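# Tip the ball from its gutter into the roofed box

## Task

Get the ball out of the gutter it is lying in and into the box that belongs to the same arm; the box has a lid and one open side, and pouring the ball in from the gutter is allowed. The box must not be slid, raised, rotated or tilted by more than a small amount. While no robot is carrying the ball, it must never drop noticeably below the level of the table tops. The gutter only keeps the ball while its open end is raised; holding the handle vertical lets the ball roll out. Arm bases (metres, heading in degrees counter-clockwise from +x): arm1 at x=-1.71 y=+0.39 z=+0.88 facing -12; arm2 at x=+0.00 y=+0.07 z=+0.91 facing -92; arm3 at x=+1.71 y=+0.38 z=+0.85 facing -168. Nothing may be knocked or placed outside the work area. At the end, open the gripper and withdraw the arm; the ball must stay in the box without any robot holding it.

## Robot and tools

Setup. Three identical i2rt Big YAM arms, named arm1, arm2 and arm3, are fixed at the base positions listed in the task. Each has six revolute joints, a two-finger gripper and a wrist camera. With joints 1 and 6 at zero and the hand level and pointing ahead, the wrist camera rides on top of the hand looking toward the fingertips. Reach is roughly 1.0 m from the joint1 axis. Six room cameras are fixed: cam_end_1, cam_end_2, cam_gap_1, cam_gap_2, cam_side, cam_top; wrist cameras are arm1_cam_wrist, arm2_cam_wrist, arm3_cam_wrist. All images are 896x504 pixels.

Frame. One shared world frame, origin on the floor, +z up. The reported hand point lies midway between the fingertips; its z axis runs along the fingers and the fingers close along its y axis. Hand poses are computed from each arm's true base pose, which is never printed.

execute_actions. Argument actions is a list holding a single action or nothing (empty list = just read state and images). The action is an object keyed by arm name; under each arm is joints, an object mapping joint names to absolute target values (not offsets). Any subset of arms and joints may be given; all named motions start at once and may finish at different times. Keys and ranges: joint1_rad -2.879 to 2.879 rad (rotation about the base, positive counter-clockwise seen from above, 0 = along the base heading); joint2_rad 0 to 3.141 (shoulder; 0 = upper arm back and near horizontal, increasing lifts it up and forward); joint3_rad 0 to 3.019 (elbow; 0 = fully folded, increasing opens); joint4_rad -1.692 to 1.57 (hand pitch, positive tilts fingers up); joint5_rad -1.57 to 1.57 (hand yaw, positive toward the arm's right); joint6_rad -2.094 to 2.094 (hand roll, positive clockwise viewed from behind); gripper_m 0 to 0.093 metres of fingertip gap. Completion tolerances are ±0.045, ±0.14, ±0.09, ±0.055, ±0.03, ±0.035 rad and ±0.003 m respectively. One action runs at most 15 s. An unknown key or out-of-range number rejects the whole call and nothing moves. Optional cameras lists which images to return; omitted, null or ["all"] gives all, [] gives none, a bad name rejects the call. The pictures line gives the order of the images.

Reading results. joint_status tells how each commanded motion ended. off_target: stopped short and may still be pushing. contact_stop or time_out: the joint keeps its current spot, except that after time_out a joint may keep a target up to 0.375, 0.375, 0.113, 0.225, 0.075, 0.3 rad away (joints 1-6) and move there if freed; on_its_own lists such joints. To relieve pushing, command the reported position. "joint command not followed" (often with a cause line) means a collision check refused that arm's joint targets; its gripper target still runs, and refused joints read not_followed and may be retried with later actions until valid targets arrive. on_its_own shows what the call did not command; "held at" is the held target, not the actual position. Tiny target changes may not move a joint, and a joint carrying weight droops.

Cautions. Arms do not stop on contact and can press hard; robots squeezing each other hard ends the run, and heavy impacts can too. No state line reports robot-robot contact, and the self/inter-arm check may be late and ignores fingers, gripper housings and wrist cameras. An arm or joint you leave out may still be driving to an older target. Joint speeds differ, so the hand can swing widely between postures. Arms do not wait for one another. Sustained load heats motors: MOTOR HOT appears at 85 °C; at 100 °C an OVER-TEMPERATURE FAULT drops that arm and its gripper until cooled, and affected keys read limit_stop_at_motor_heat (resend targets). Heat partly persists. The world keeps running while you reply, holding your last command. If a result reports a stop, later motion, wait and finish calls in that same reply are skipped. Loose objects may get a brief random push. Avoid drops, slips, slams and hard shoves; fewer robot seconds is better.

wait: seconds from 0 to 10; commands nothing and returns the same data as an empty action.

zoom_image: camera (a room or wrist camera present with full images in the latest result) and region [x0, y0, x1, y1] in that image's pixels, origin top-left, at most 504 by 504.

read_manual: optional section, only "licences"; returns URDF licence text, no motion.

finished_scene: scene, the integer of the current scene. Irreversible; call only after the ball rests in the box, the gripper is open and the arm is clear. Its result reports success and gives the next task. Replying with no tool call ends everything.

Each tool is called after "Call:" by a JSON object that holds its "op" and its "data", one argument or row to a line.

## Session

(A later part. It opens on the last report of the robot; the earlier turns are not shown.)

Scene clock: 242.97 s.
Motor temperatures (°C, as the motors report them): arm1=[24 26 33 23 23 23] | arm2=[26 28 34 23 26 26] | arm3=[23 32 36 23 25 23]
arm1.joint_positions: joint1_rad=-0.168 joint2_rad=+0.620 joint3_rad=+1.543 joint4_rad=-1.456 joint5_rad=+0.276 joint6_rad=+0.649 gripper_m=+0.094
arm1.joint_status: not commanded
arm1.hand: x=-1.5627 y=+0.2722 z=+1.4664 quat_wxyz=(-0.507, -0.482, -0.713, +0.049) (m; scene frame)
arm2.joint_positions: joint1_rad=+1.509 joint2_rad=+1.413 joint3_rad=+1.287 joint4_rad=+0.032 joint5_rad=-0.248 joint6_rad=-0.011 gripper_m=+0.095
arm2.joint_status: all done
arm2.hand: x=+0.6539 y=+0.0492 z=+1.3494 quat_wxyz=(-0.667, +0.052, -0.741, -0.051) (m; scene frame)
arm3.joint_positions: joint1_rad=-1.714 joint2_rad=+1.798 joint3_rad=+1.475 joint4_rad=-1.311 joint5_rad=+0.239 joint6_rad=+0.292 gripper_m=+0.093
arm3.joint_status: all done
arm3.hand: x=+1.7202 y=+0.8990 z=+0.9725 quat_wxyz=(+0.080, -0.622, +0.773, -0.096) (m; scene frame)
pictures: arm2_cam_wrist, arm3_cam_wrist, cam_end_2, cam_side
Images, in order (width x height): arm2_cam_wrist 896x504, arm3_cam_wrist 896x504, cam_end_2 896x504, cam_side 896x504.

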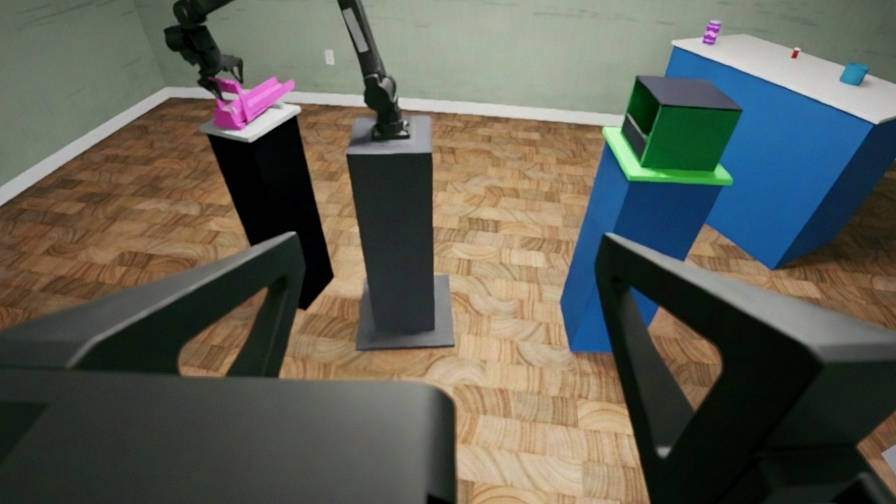

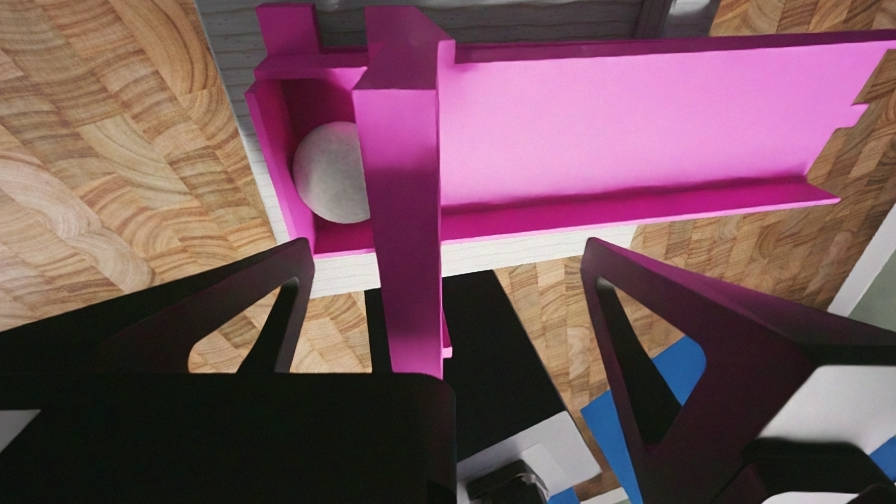

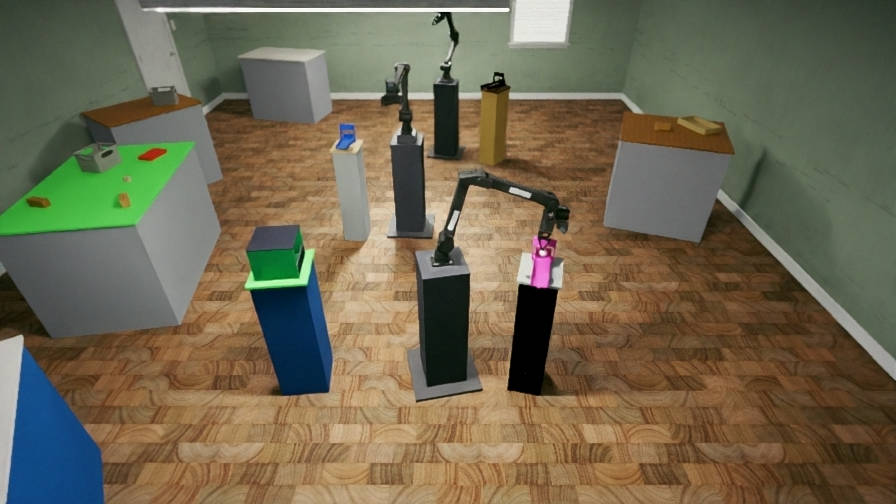

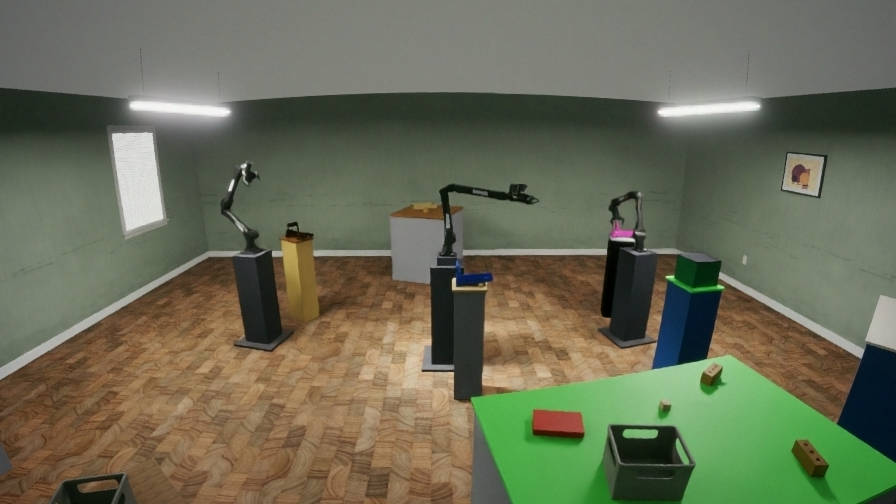

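Call:
{"op": "execute_actions", "data": {
  "actions": [
    {"arm3": {"joints": {"joint1_rad": -1.694, "gripper_m": 0.0}}, "arm2": {"joints": {"joint2_rad": 1.7, "joint4_rad": 0.4}}}
  ],
  "cameras": ["arm3_cam_wrist", "arm2_cam_wrist", "cam_end_2"]
}}

Scene clock: 283.00 s.
Motor temperatures (°C, as the motors report them): arm1=[24 26 33 23 24 23] | arm2=[26 29 34 24 26 26] | arm3=[23 32 34 23 25 23]
arm1.joint_positions: joint1_rad=-0.168 joint2_rad=+0.620 joint3_rad=+1.543 joint4_rad=-1.456 joint5_rad=+0.276 joint6_rad=+0.649 gripper_m=+0.094
arm1.joint_status: not commanded
arm1.hand: x=-1.5627 y=+0.2722 z=+1.4664 quat_wxyz=(-0.507, -0.482, -0.713, +0.049) (m; scene frame)
arm2.joint_positions: joint1_rad=+1.509 joint2_rad=+1.706 joint3_rad=+1.285 joint4_rad=+0.385 joint5_rad=-0.248 joint6_rad=-0.011 gripper_m=+0.095
arm2.joint_status: all done
arm2.hand: x=+0.7334 y=+0.0400 z=+1.2359 quat_wxyz=(-0.689, +0.056, -0.721, -0.048) (m; scene frame)
arm3.joint_positions: joint1_rad=-1.701 joint2_rad=+1.798 joint3_rad=+1.475 joint4_rad=-1.310 joint5_rad=+0.238 joint6_rad=+0.290 gripper_m=+0.011
arm3.joint_status: gripper_m off_target (ended at +0.011, target +0.000); the others done
arm3.hand: x=+1.7136 y=+0.8993 z=+0.9725 quat_wxyz=(+0.081, -0.627, +0.769, -0.094) (m; scene frame)
pictures: arm2_cam_wrist, arm3_cam_wrist, cam_end_2
Images, in order (width x height): arm2_cam_wrist 896x504, arm3_cam_wrist 896x504, cam_end_2 896x504.

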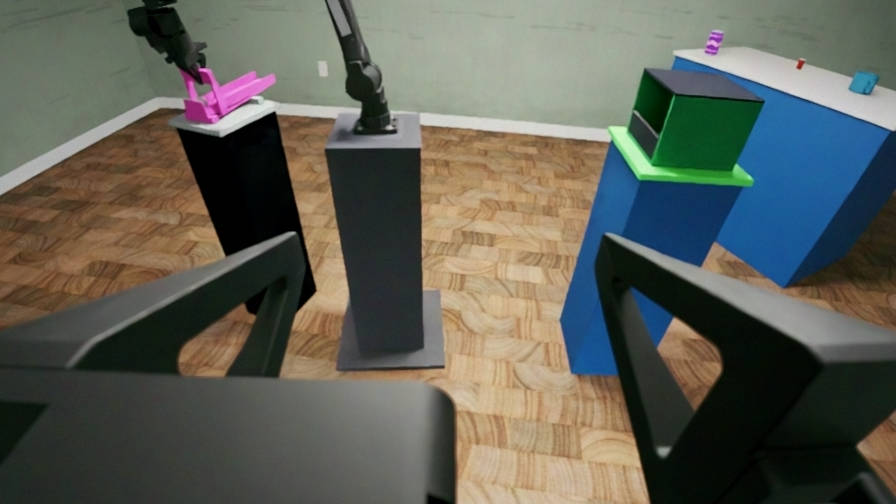

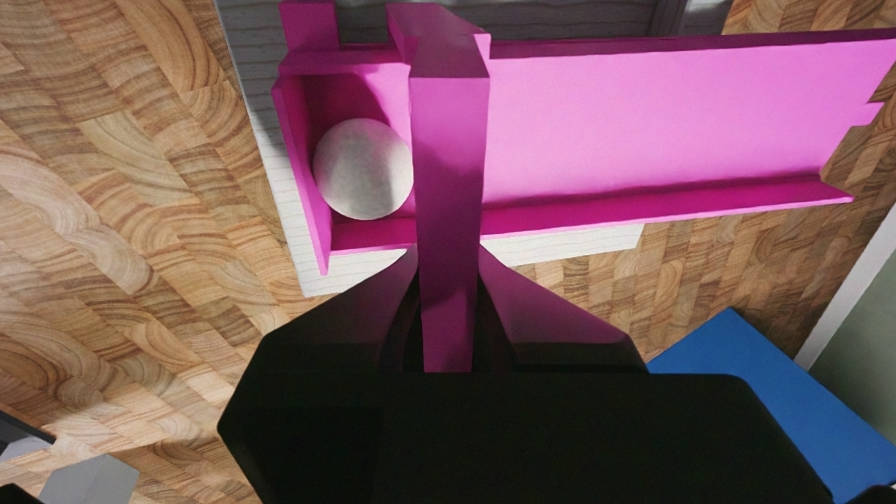

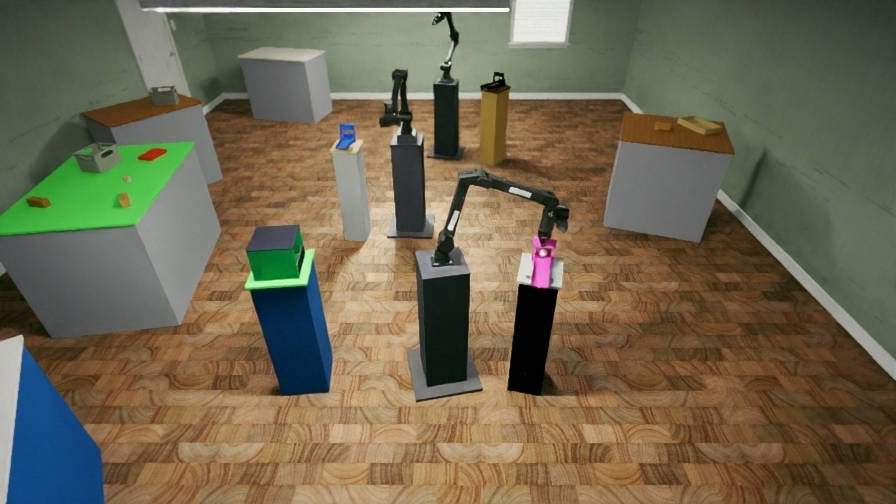

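Call:
{"op": "execute_actions", "data": {
  "actions": [
    {"arm3": {"joints": {"joint2_rad": 1.39, "joint5_rad": 0.52, "joint6_rad": -0.17}}, "arm2": {"joints": {"joint2_rad": 2.05, "joint4_rad": 0.78}}}
  ],
  "cameras": ["arm3_cam_wrist", "arm2_cam_wrist", "cam_end_2"]
}}

Scene clock: 404.47 s.
Motor temperatures (°C, as the motors report them): arm1=[24 26 34 23 24 23] | arm2=[26 31 36 24 26 26] | arm3=[23 33 36 23 25 23]
arm1.joint_positions: joint1_rad=-0.168 joint2_rad=+0.620 joint3_rad=+1.543 joint4_rad=-1.456 joint5_rad=+0.276 joint6_rad=+0.649 gripper_m=+0.094
arm1.joint_status: not commanded
arm1.hand: x=-1.5627 y=+0.2722 z=+1.4664 quat_wxyz=(-0.507, -0.482, -0.713, +0.049) (m; scene frame)
arm2.joint_positions: joint1_rad=+1.509 joint2_rad=+2.058 joint3_rad=+1.285 joint4_rad=+0.765 joint5_rad=-0.248 joint6_rad=-0.011 gripper_m=+0.095
arm2.joint_status: all done
arm2.hand: x=+0.7753 y=+0.0342 z=+1.0684 quat_wxyz=(-0.699, +0.058, -0.712, -0.046) (m; scene frame)
arm3.joint_positions: joint1_rad=-1.701 joint2_rad=+1.407 joint3_rad=+1.459 joint4_rad=-1.308 joint5_rad=+0.514 joint6_rad=-0.161 gripper_m=+0.011
arm3.joint_status: all done
arm3.hand: x=+1.7603 y=+0.8609 z=+1.1721 quat_wxyz=(+0.281, -0.728, +0.620, -0.084) (m; scene frame)
pictures: arm2_cam_wrist, arm3_cam_wrist, cam_end_2
Images, in order (width x height): arm2_cam_wrist 896x504, arm3_cam_wrist 896x504, cam_end_2 896x504.

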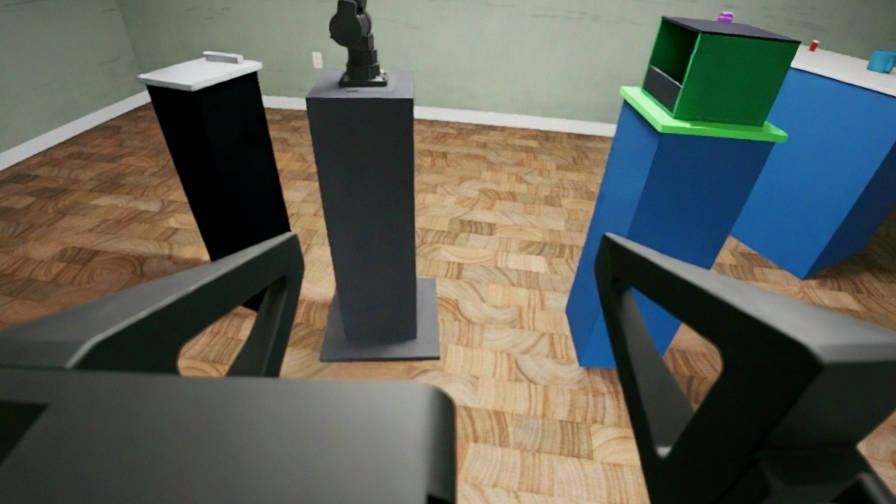

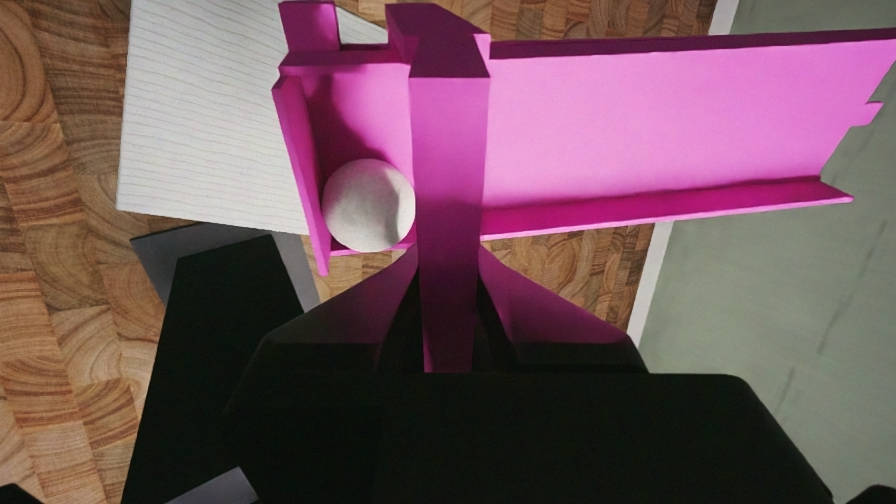

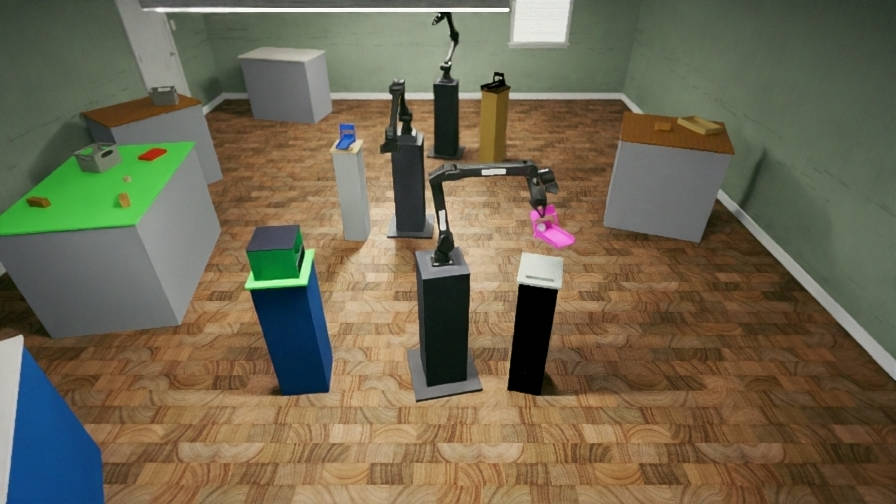

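Call:
{"op": "execute_actions", "data": {
  "actions": [
    {"arm3": {"joints": {"joint1_rad": 1.385, "joint2_rad": 0.99, "joint3_rad": 1.03, "joint4_rad": -1.04, "joint5_rad": 0.2, "joint6_rad": -1.58}}, "arm2": {"joints": {"joint1_rad": 1.22, "joint2_rad": 2.39, "joint3_rad": 1.25, "joint4_rad": 1.5, "joint5_rad": -0.25, "joint6_rad": 0.08}}}
  ],
  "cameras": ["arm3_cam_wrist", "arm2_cam_wrist", "cam_end_2", "cam_gap_2", "cam_top"]
}}

Scene clock: 423.33 s.
Motor temperatures (°C, as the motors report them): arm1=[24 26 34 23 24 23] | arm2=[26 32 34 24 26 26] | arm3=[23 32 38 24 25 23]
arm1.joint_positions: joint1_rad=-0.168 joint2_rad=+0.620 joint3_rad=+1.543 joint4_rad=-1.456 joint5_rad=+0.276 joint6_rad=+0.649 gripper_m=+0.094
arm1.joint_status: not commanded
arm1.hand: x=-1.5627 y=+0.2722 z=+1.4664 quat_wxyz=(-0.507, -0.482, -0.713, +0.049) (m; scene frame)
arm2.joint_positions: joint1_rad=+1.220 joint2_rad=+2.394 joint3_rad=+1.235 joint4_rad=+1.486 joint5_rad=-0.249 joint6_rad=+0.069 gripper_m=+0.095
arm2.joint_status: all done
arm2.hand: x=+0.6885 y=-0.1675 z=+0.9713 quat_wxyz=(-0.804, -0.030, -0.590, +0.060) (m; scene frame)
arm3.joint_positions: joint1_rad=+1.383 joint2_rad=+1.004 joint3_rad=+1.011 joint4_rad=-1.056 joint5_rad=+0.197 joint6_rad=-1.574 gripper_m=+0.011
arm3.joint_status: all done
arm3.hand: x=+1.6885 y=-0.0017 z=+1.1320 quat_wxyz=(+0.091, -0.014, -0.961, +0.259) (m; scene frame)
pictures: arm2_cam_wrist, arm3_cam_wrist, cam_end_2, cam_gap_2, cam_top
Images, in order (width x height): arm2_cam_wrist 896x504, arm3_cam_wrist 896x504, cam_end_2 896x504, cam_gap_2 896x504, cam_top 896x504.

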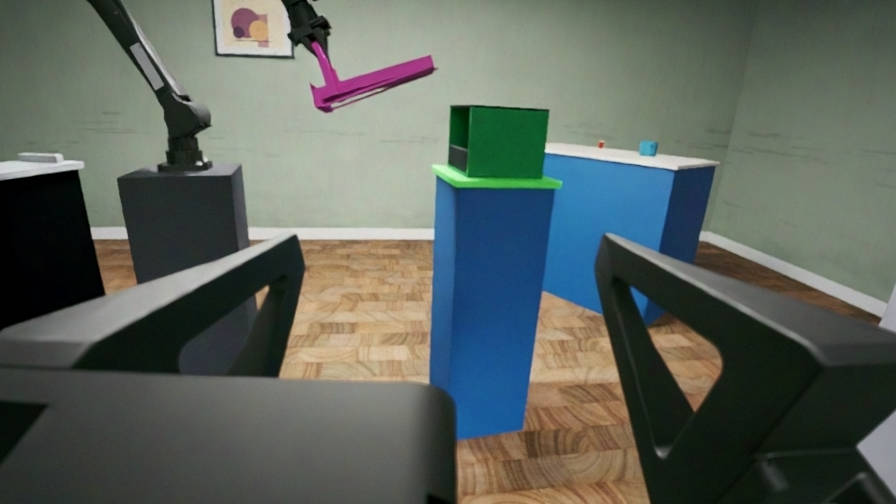

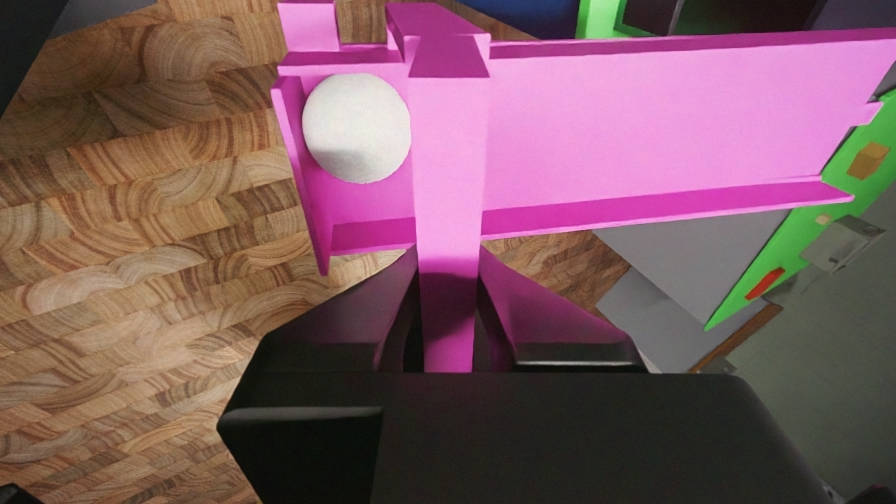

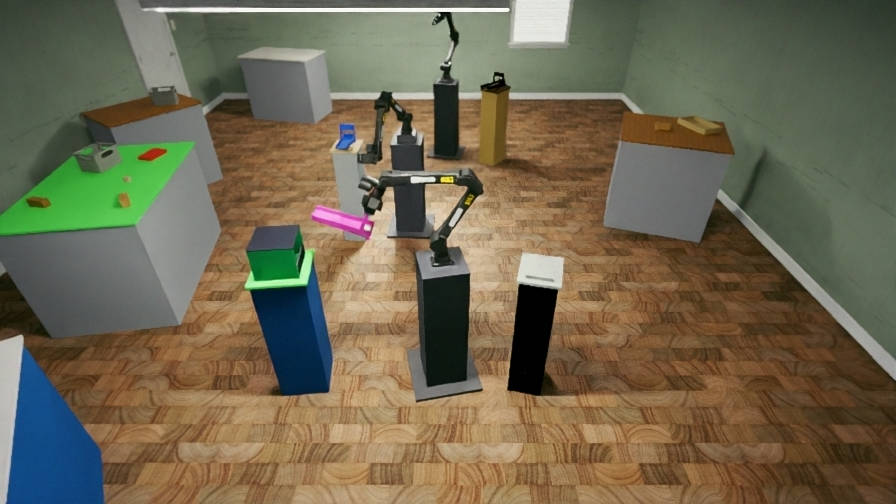

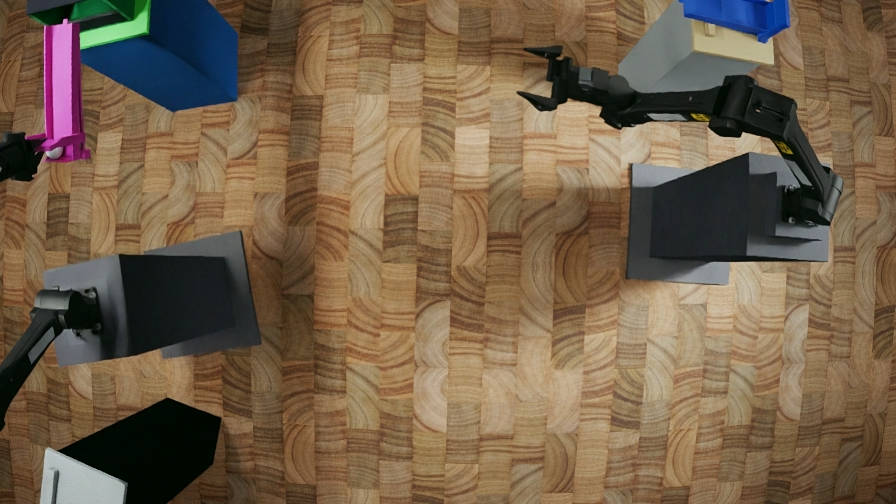

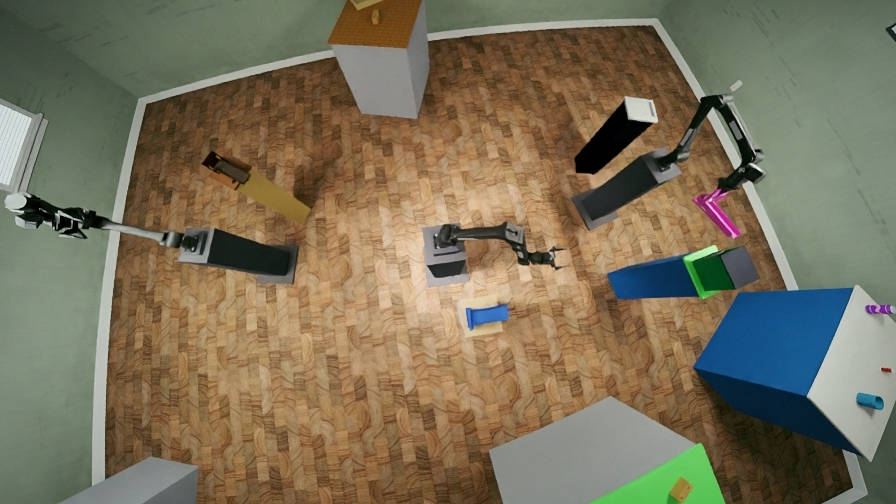

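Call:
{"op": "zoom_image", "data": {
  "camera": "arm2_cam_wrist",
  "region": [280, 10, 570, 200]
}}

Call:
{"op": "zoom_image", "data": {
  "camera": "arm2_cam_wrist",
  "region": [410, 40, 500, 200]
}}

Region (280, 10, 570, 200) of arm2_cam_wrist's 896x504 image, scaled by 1.738, with more detail than that image has; it fills the top 330 rows of this view, and the rest is white.

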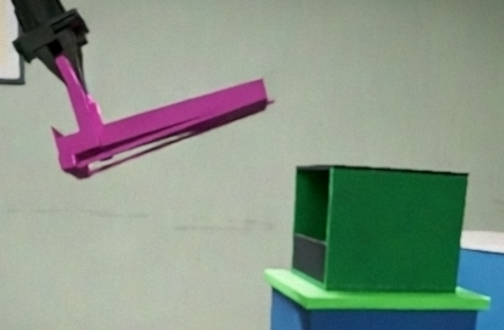

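Region (410, 40, 500, 200) of arm2_cam_wrist's 896x504 image, scaled by 3.150, with more detail than that image has; it fills the left 284 columns of this view, and the rest is white.

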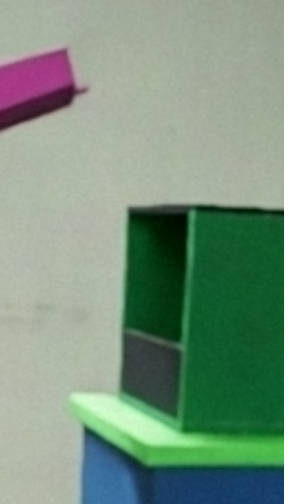

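Call:
{"op": "execute_actions", "data": {
  "actions": [
    {"arm3": {"joints": {"joint2_rad": 1.262, "joint3_rad": 1.015, "joint4_rad": -0.932, "joint5_rad": 0.0}}}
  ],
  "cameras": ["arm3_cam_wrist", "arm2_cam_wrist", "cam_end_2", "cam_gap_2"]
}}

Scene clock: 499.33 s.
Motor temperatures (°C, as the motors report them): arm1=[24 26 35 23 24 23] | arm2=[26 34 32 24 26 26] | arm3=[23 31 40 24 25 23]
arm1.joint_positions: joint1_rad=-0.168 joint2_rad=+0.620 joint3_rad=+1.543 joint4_rad=-1.456 joint5_rad=+0.276 joint6_rad=+0.649 gripper_m=+0.094
arm1.joint_status: not commanded
arm1.hand: x=-1.5627 y=+0.2722 z=+1.4664 quat_wxyz=(-0.507, -0.482, -0.713, +0.049) (m; scene frame)
arm2.joint_positions: joint1_rad=+1.220 joint2_rad=+2.394 joint3_rad=+1.235 joint4_rad=+1.486 joint5_rad=-0.249 joint6_rad=+0.069 gripper_m=+0.095
arm2.joint_status: not commanded
arm2.hand: x=+0.6885 y=-0.1675 z=+0.9713 quat_wxyz=(-0.804, -0.030, -0.590, +0.060) (m; scene frame)
arm3.joint_positions: joint1_rad=+1.383 joint2_rad=+1.290 joint3_rad=+0.986 joint4_rad=-0.949 joint5_rad=+0.004 joint6_rad=-1.575 gripper_m=+0.011
arm3.joint_status: all done
arm3.hand: x=+1.7229 y=-0.0461 z=+1.0186 quat_wxyz=(-0.001, +0.013, -0.987, +0.160) (m; scene frame)
pictures: arm2_cam_wrist, arm3_cam_wrist, cam_end_2, cam_gap_2
Images, in order (width x height): arm2_cam_wrist 896x504, arm3_cam_wrist 896x504, cam_end_2 896x504, cam_gap_2 896x504.

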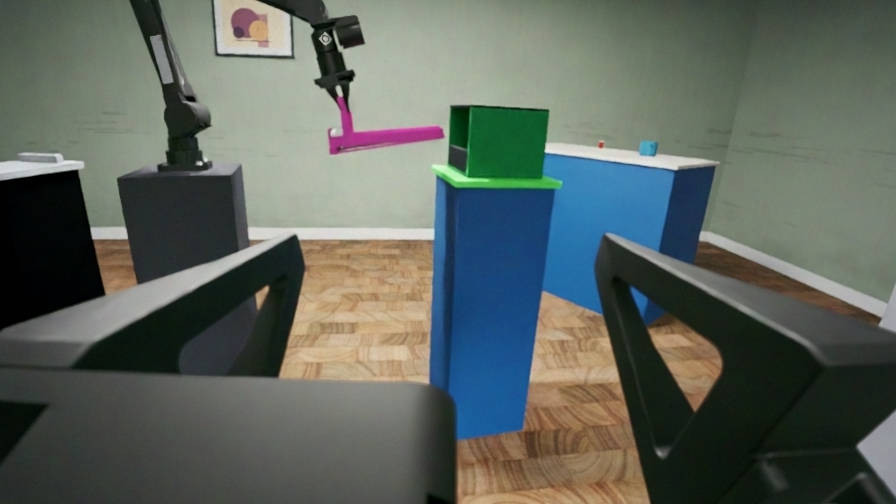

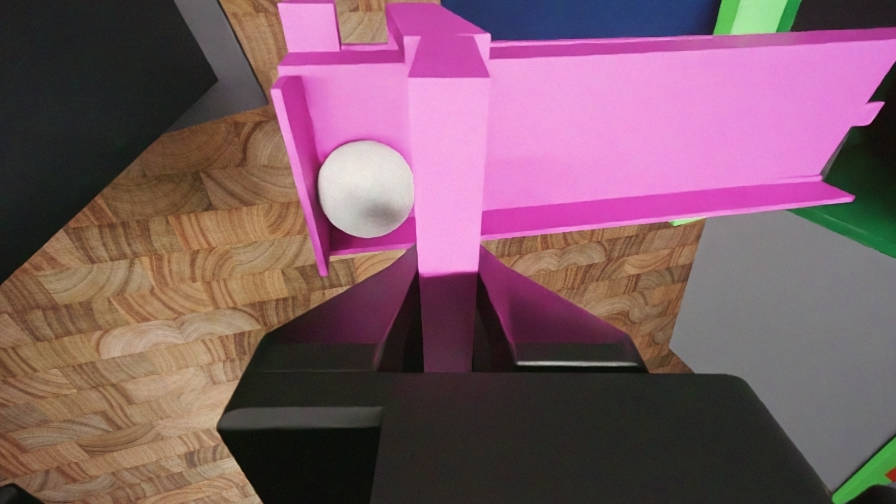

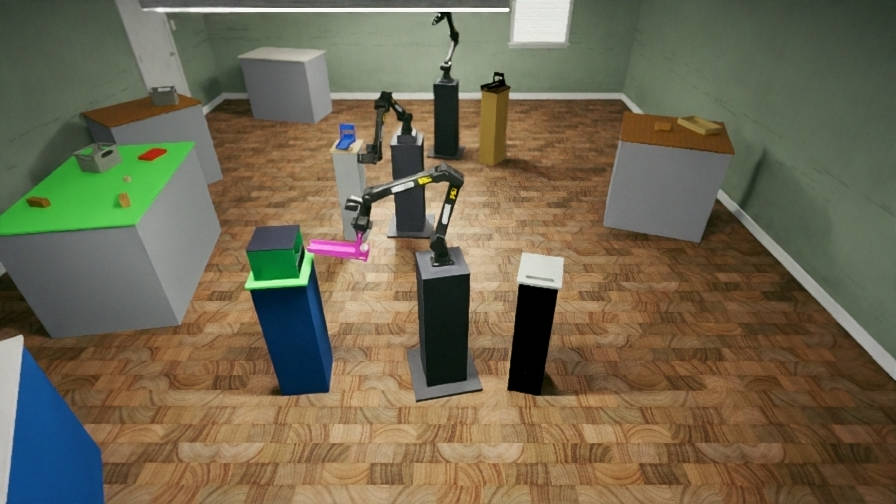

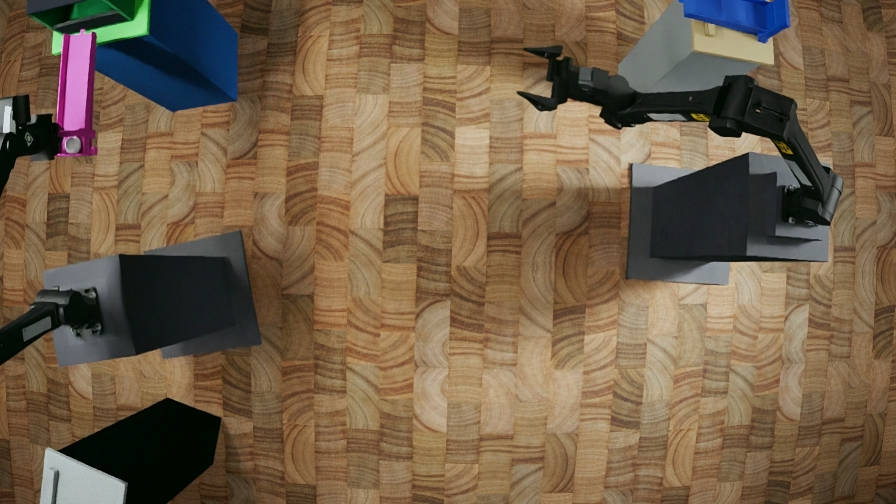

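Call:
{"op": "zoom_image", "data": {
  "camera": "arm2_cam_wrist",
  "region": [310, 70, 500, 200]
}}

Call:
{"op": "zoom_image", "data": {
  "camera": "arm2_cam_wrist",
  "region": [410, 90, 490, 190]
}}

Call:
{"op": "zoom_image", "data": {
  "camera": "cam_gap_2",
  "region": [0, 0, 170, 170]
}}

Call:
{"op": "zoom_image", "data": {
  "camera": "cam_end_2",
  "region": [240, 190, 390, 300]
}}

Region (310, 70, 500, 200) of arm2_cam_wrist's 896x504 image, scaled by 2.653, with more detail than that image has; it fills the top 345 rows of this view, and the rest is white.

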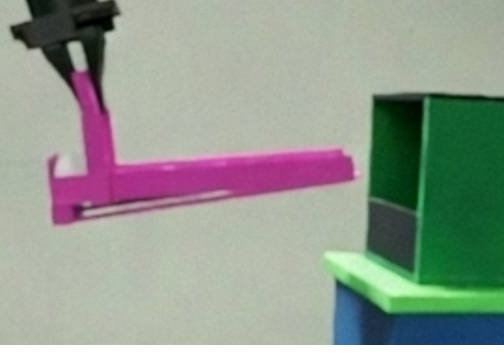

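Region (410, 90, 490, 190) of arm2_cam_wrist's 896x504 image, scaled by 5.040, with more detail than that image has; it fills the left 403 columns of this view, and the rest is white.

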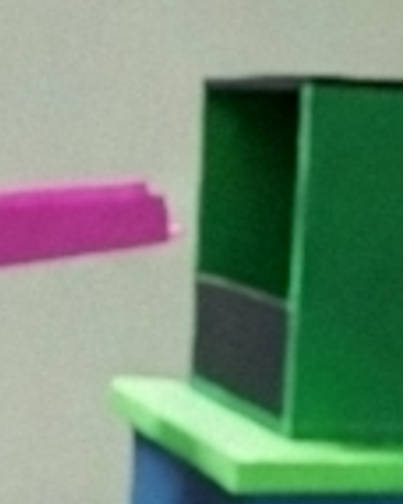

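Region (0, 0, 170, 170) of cam_gap_2's 896x504 image, scaled by 2.965, with more detail than that image has.

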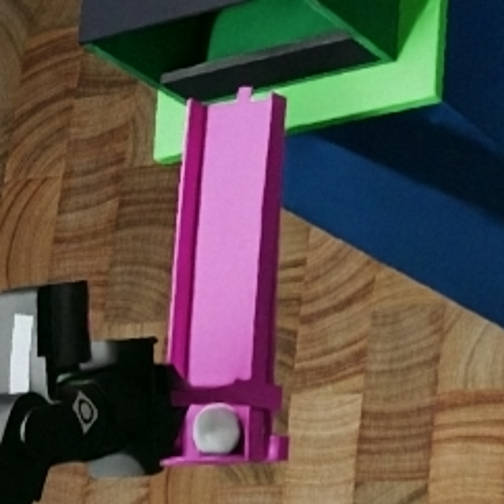

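Region (240, 190, 390, 300) of cam_end_2's 896x504 image, scaled by 3.360, with more detail than that image has; it fills the top 370 rows of this view, and the rest is white.

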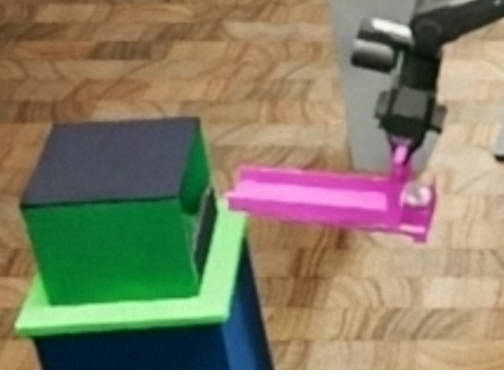

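Call:
{"op": "zoom_image", "data": {
  "camera": "cam_end_2",
  "region": [285, 220, 345, 285]
}}

Call:
{"op": "zoom_image", "data": {
  "camera": "arm3_cam_wrist",
  "region": [646, 0, 896, 280]
}}

Region (285, 220, 345, 285) of cam_end_2's 896x504 image, scaled by 7.754, with more detail than that image has; it fills the left 465 columns of this view, and the rest is white.

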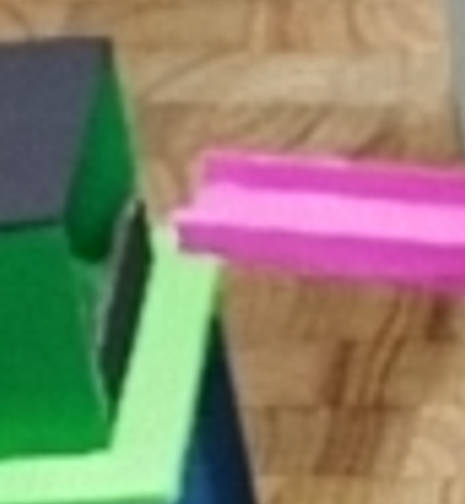

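Region (646, 0, 896, 280) of arm3_cam_wrist's 896x504 image, scaled by 1.800, with more detail than that image has; it fills the left 450 columns of this view, and the rest is white.

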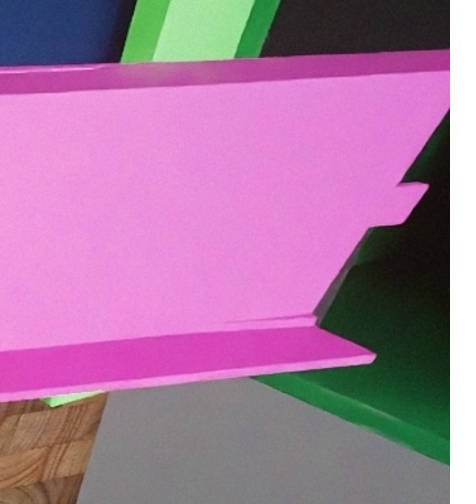

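Call:
{"op": "execute_actions", "data": {
  "actions": [
    {"arm3": {"joints": {"joint1_rad": 1.425, "joint2_rad": 1.515, "joint3_rad": 1.304}}}
  ],
  "cameras": ["arm3_cam_wrist", "arm2_cam_wrist", "cam_end_2", "cam_gap_2"]
}}

Scene clock: 603.87 s.
Motor temperatures (°C, as the motors report them): arm1=[24 26 35 23 24 23] | arm2=[26 36 32 24 26 26] | arm3=[23 31 42 24 25 23]
arm1.joint_positions: joint1_rad=-0.168 joint2_rad=+0.620 joint3_rad=+1.543 joint4_rad=-1.456 joint5_rad=+0.276 joint6_rad=+0.649 gripper_m=+0.094
arm1.joint_status: not commanded
arm1.hand: x=-1.5627 y=+0.2722 z=+1.4664 quat_wxyz=(-0.507, -0.482, -0.713, +0.049) (m; scene frame)
arm2.joint_positions: joint1_rad=+1.220 joint2_rad=+2.394 joint3_rad=+1.235 joint4_rad=+1.486 joint5_rad=-0.249 joint6_rad=+0.069 gripper_m=+0.095
arm2.joint_status: not commanded
arm2.hand: x=+0.6885 y=-0.1675 z=+0.9713 quat_wxyz=(-0.804, -0.030, -0.590, +0.060) (m; scene frame)
arm3.joint_positions: joint1_rad=+1.421 joint2_rad=+1.536 joint3_rad=+1.231 joint4_rad=-0.942 joint5_rad=+0.002 joint6_rad=-1.575 gripper_m=+0.011
arm3.joint_status: all done
arm3.hand: x=+1.7450 y=-0.1411 z=+1.0174 quat_wxyz=(-0.005, +0.031, -0.986, +0.163) (m; scene frame)
pictures: arm2_cam_wrist, arm3_cam_wrist, cam_end_2, cam_gap_2
Images, in order (width x height): arm2_cam_wrist 896x504, arm3_cam_wrist 896x504, cam_end_2 896x504, cam_gap_2 896x504.

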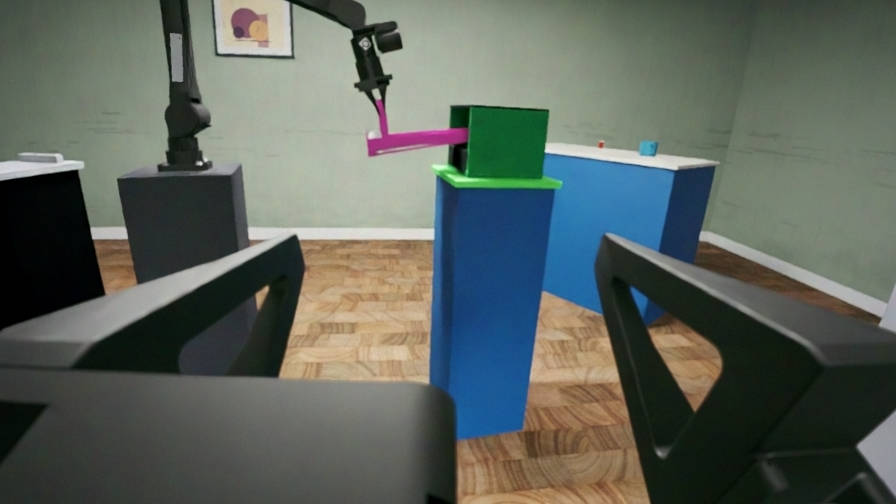

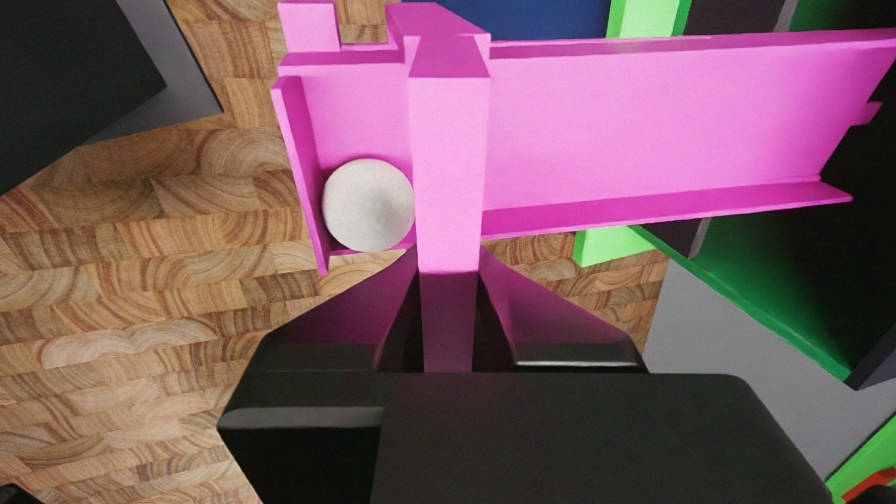

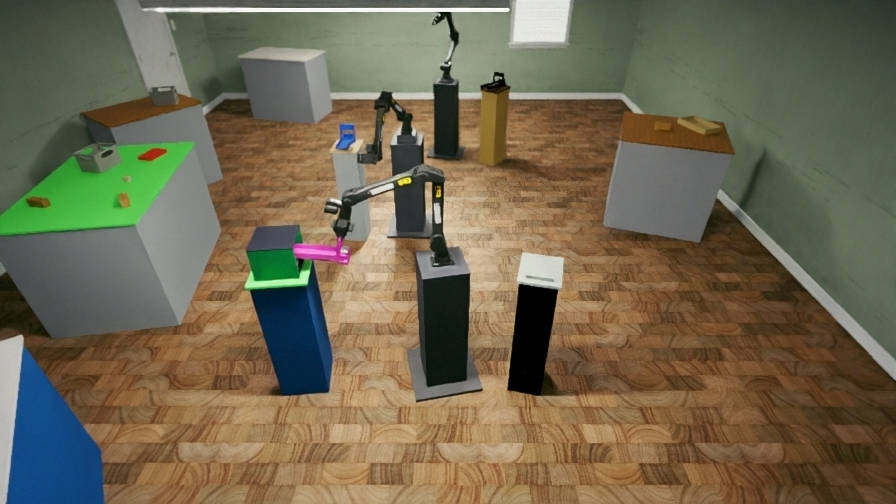

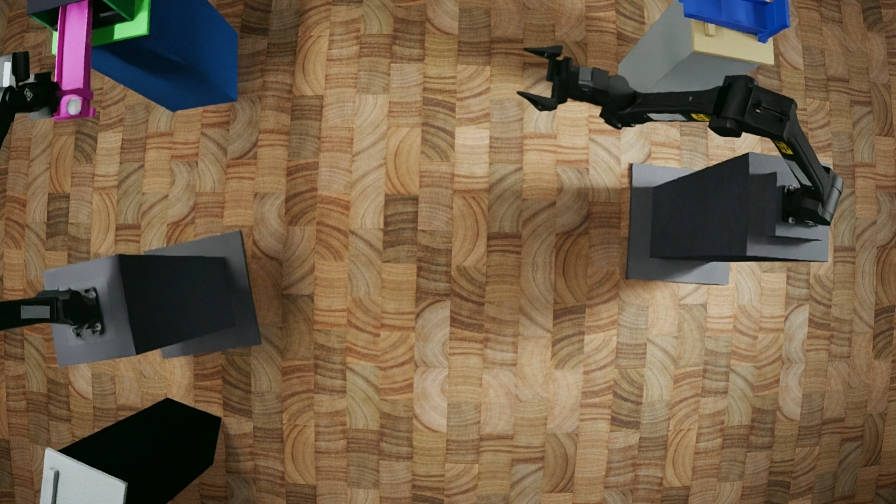

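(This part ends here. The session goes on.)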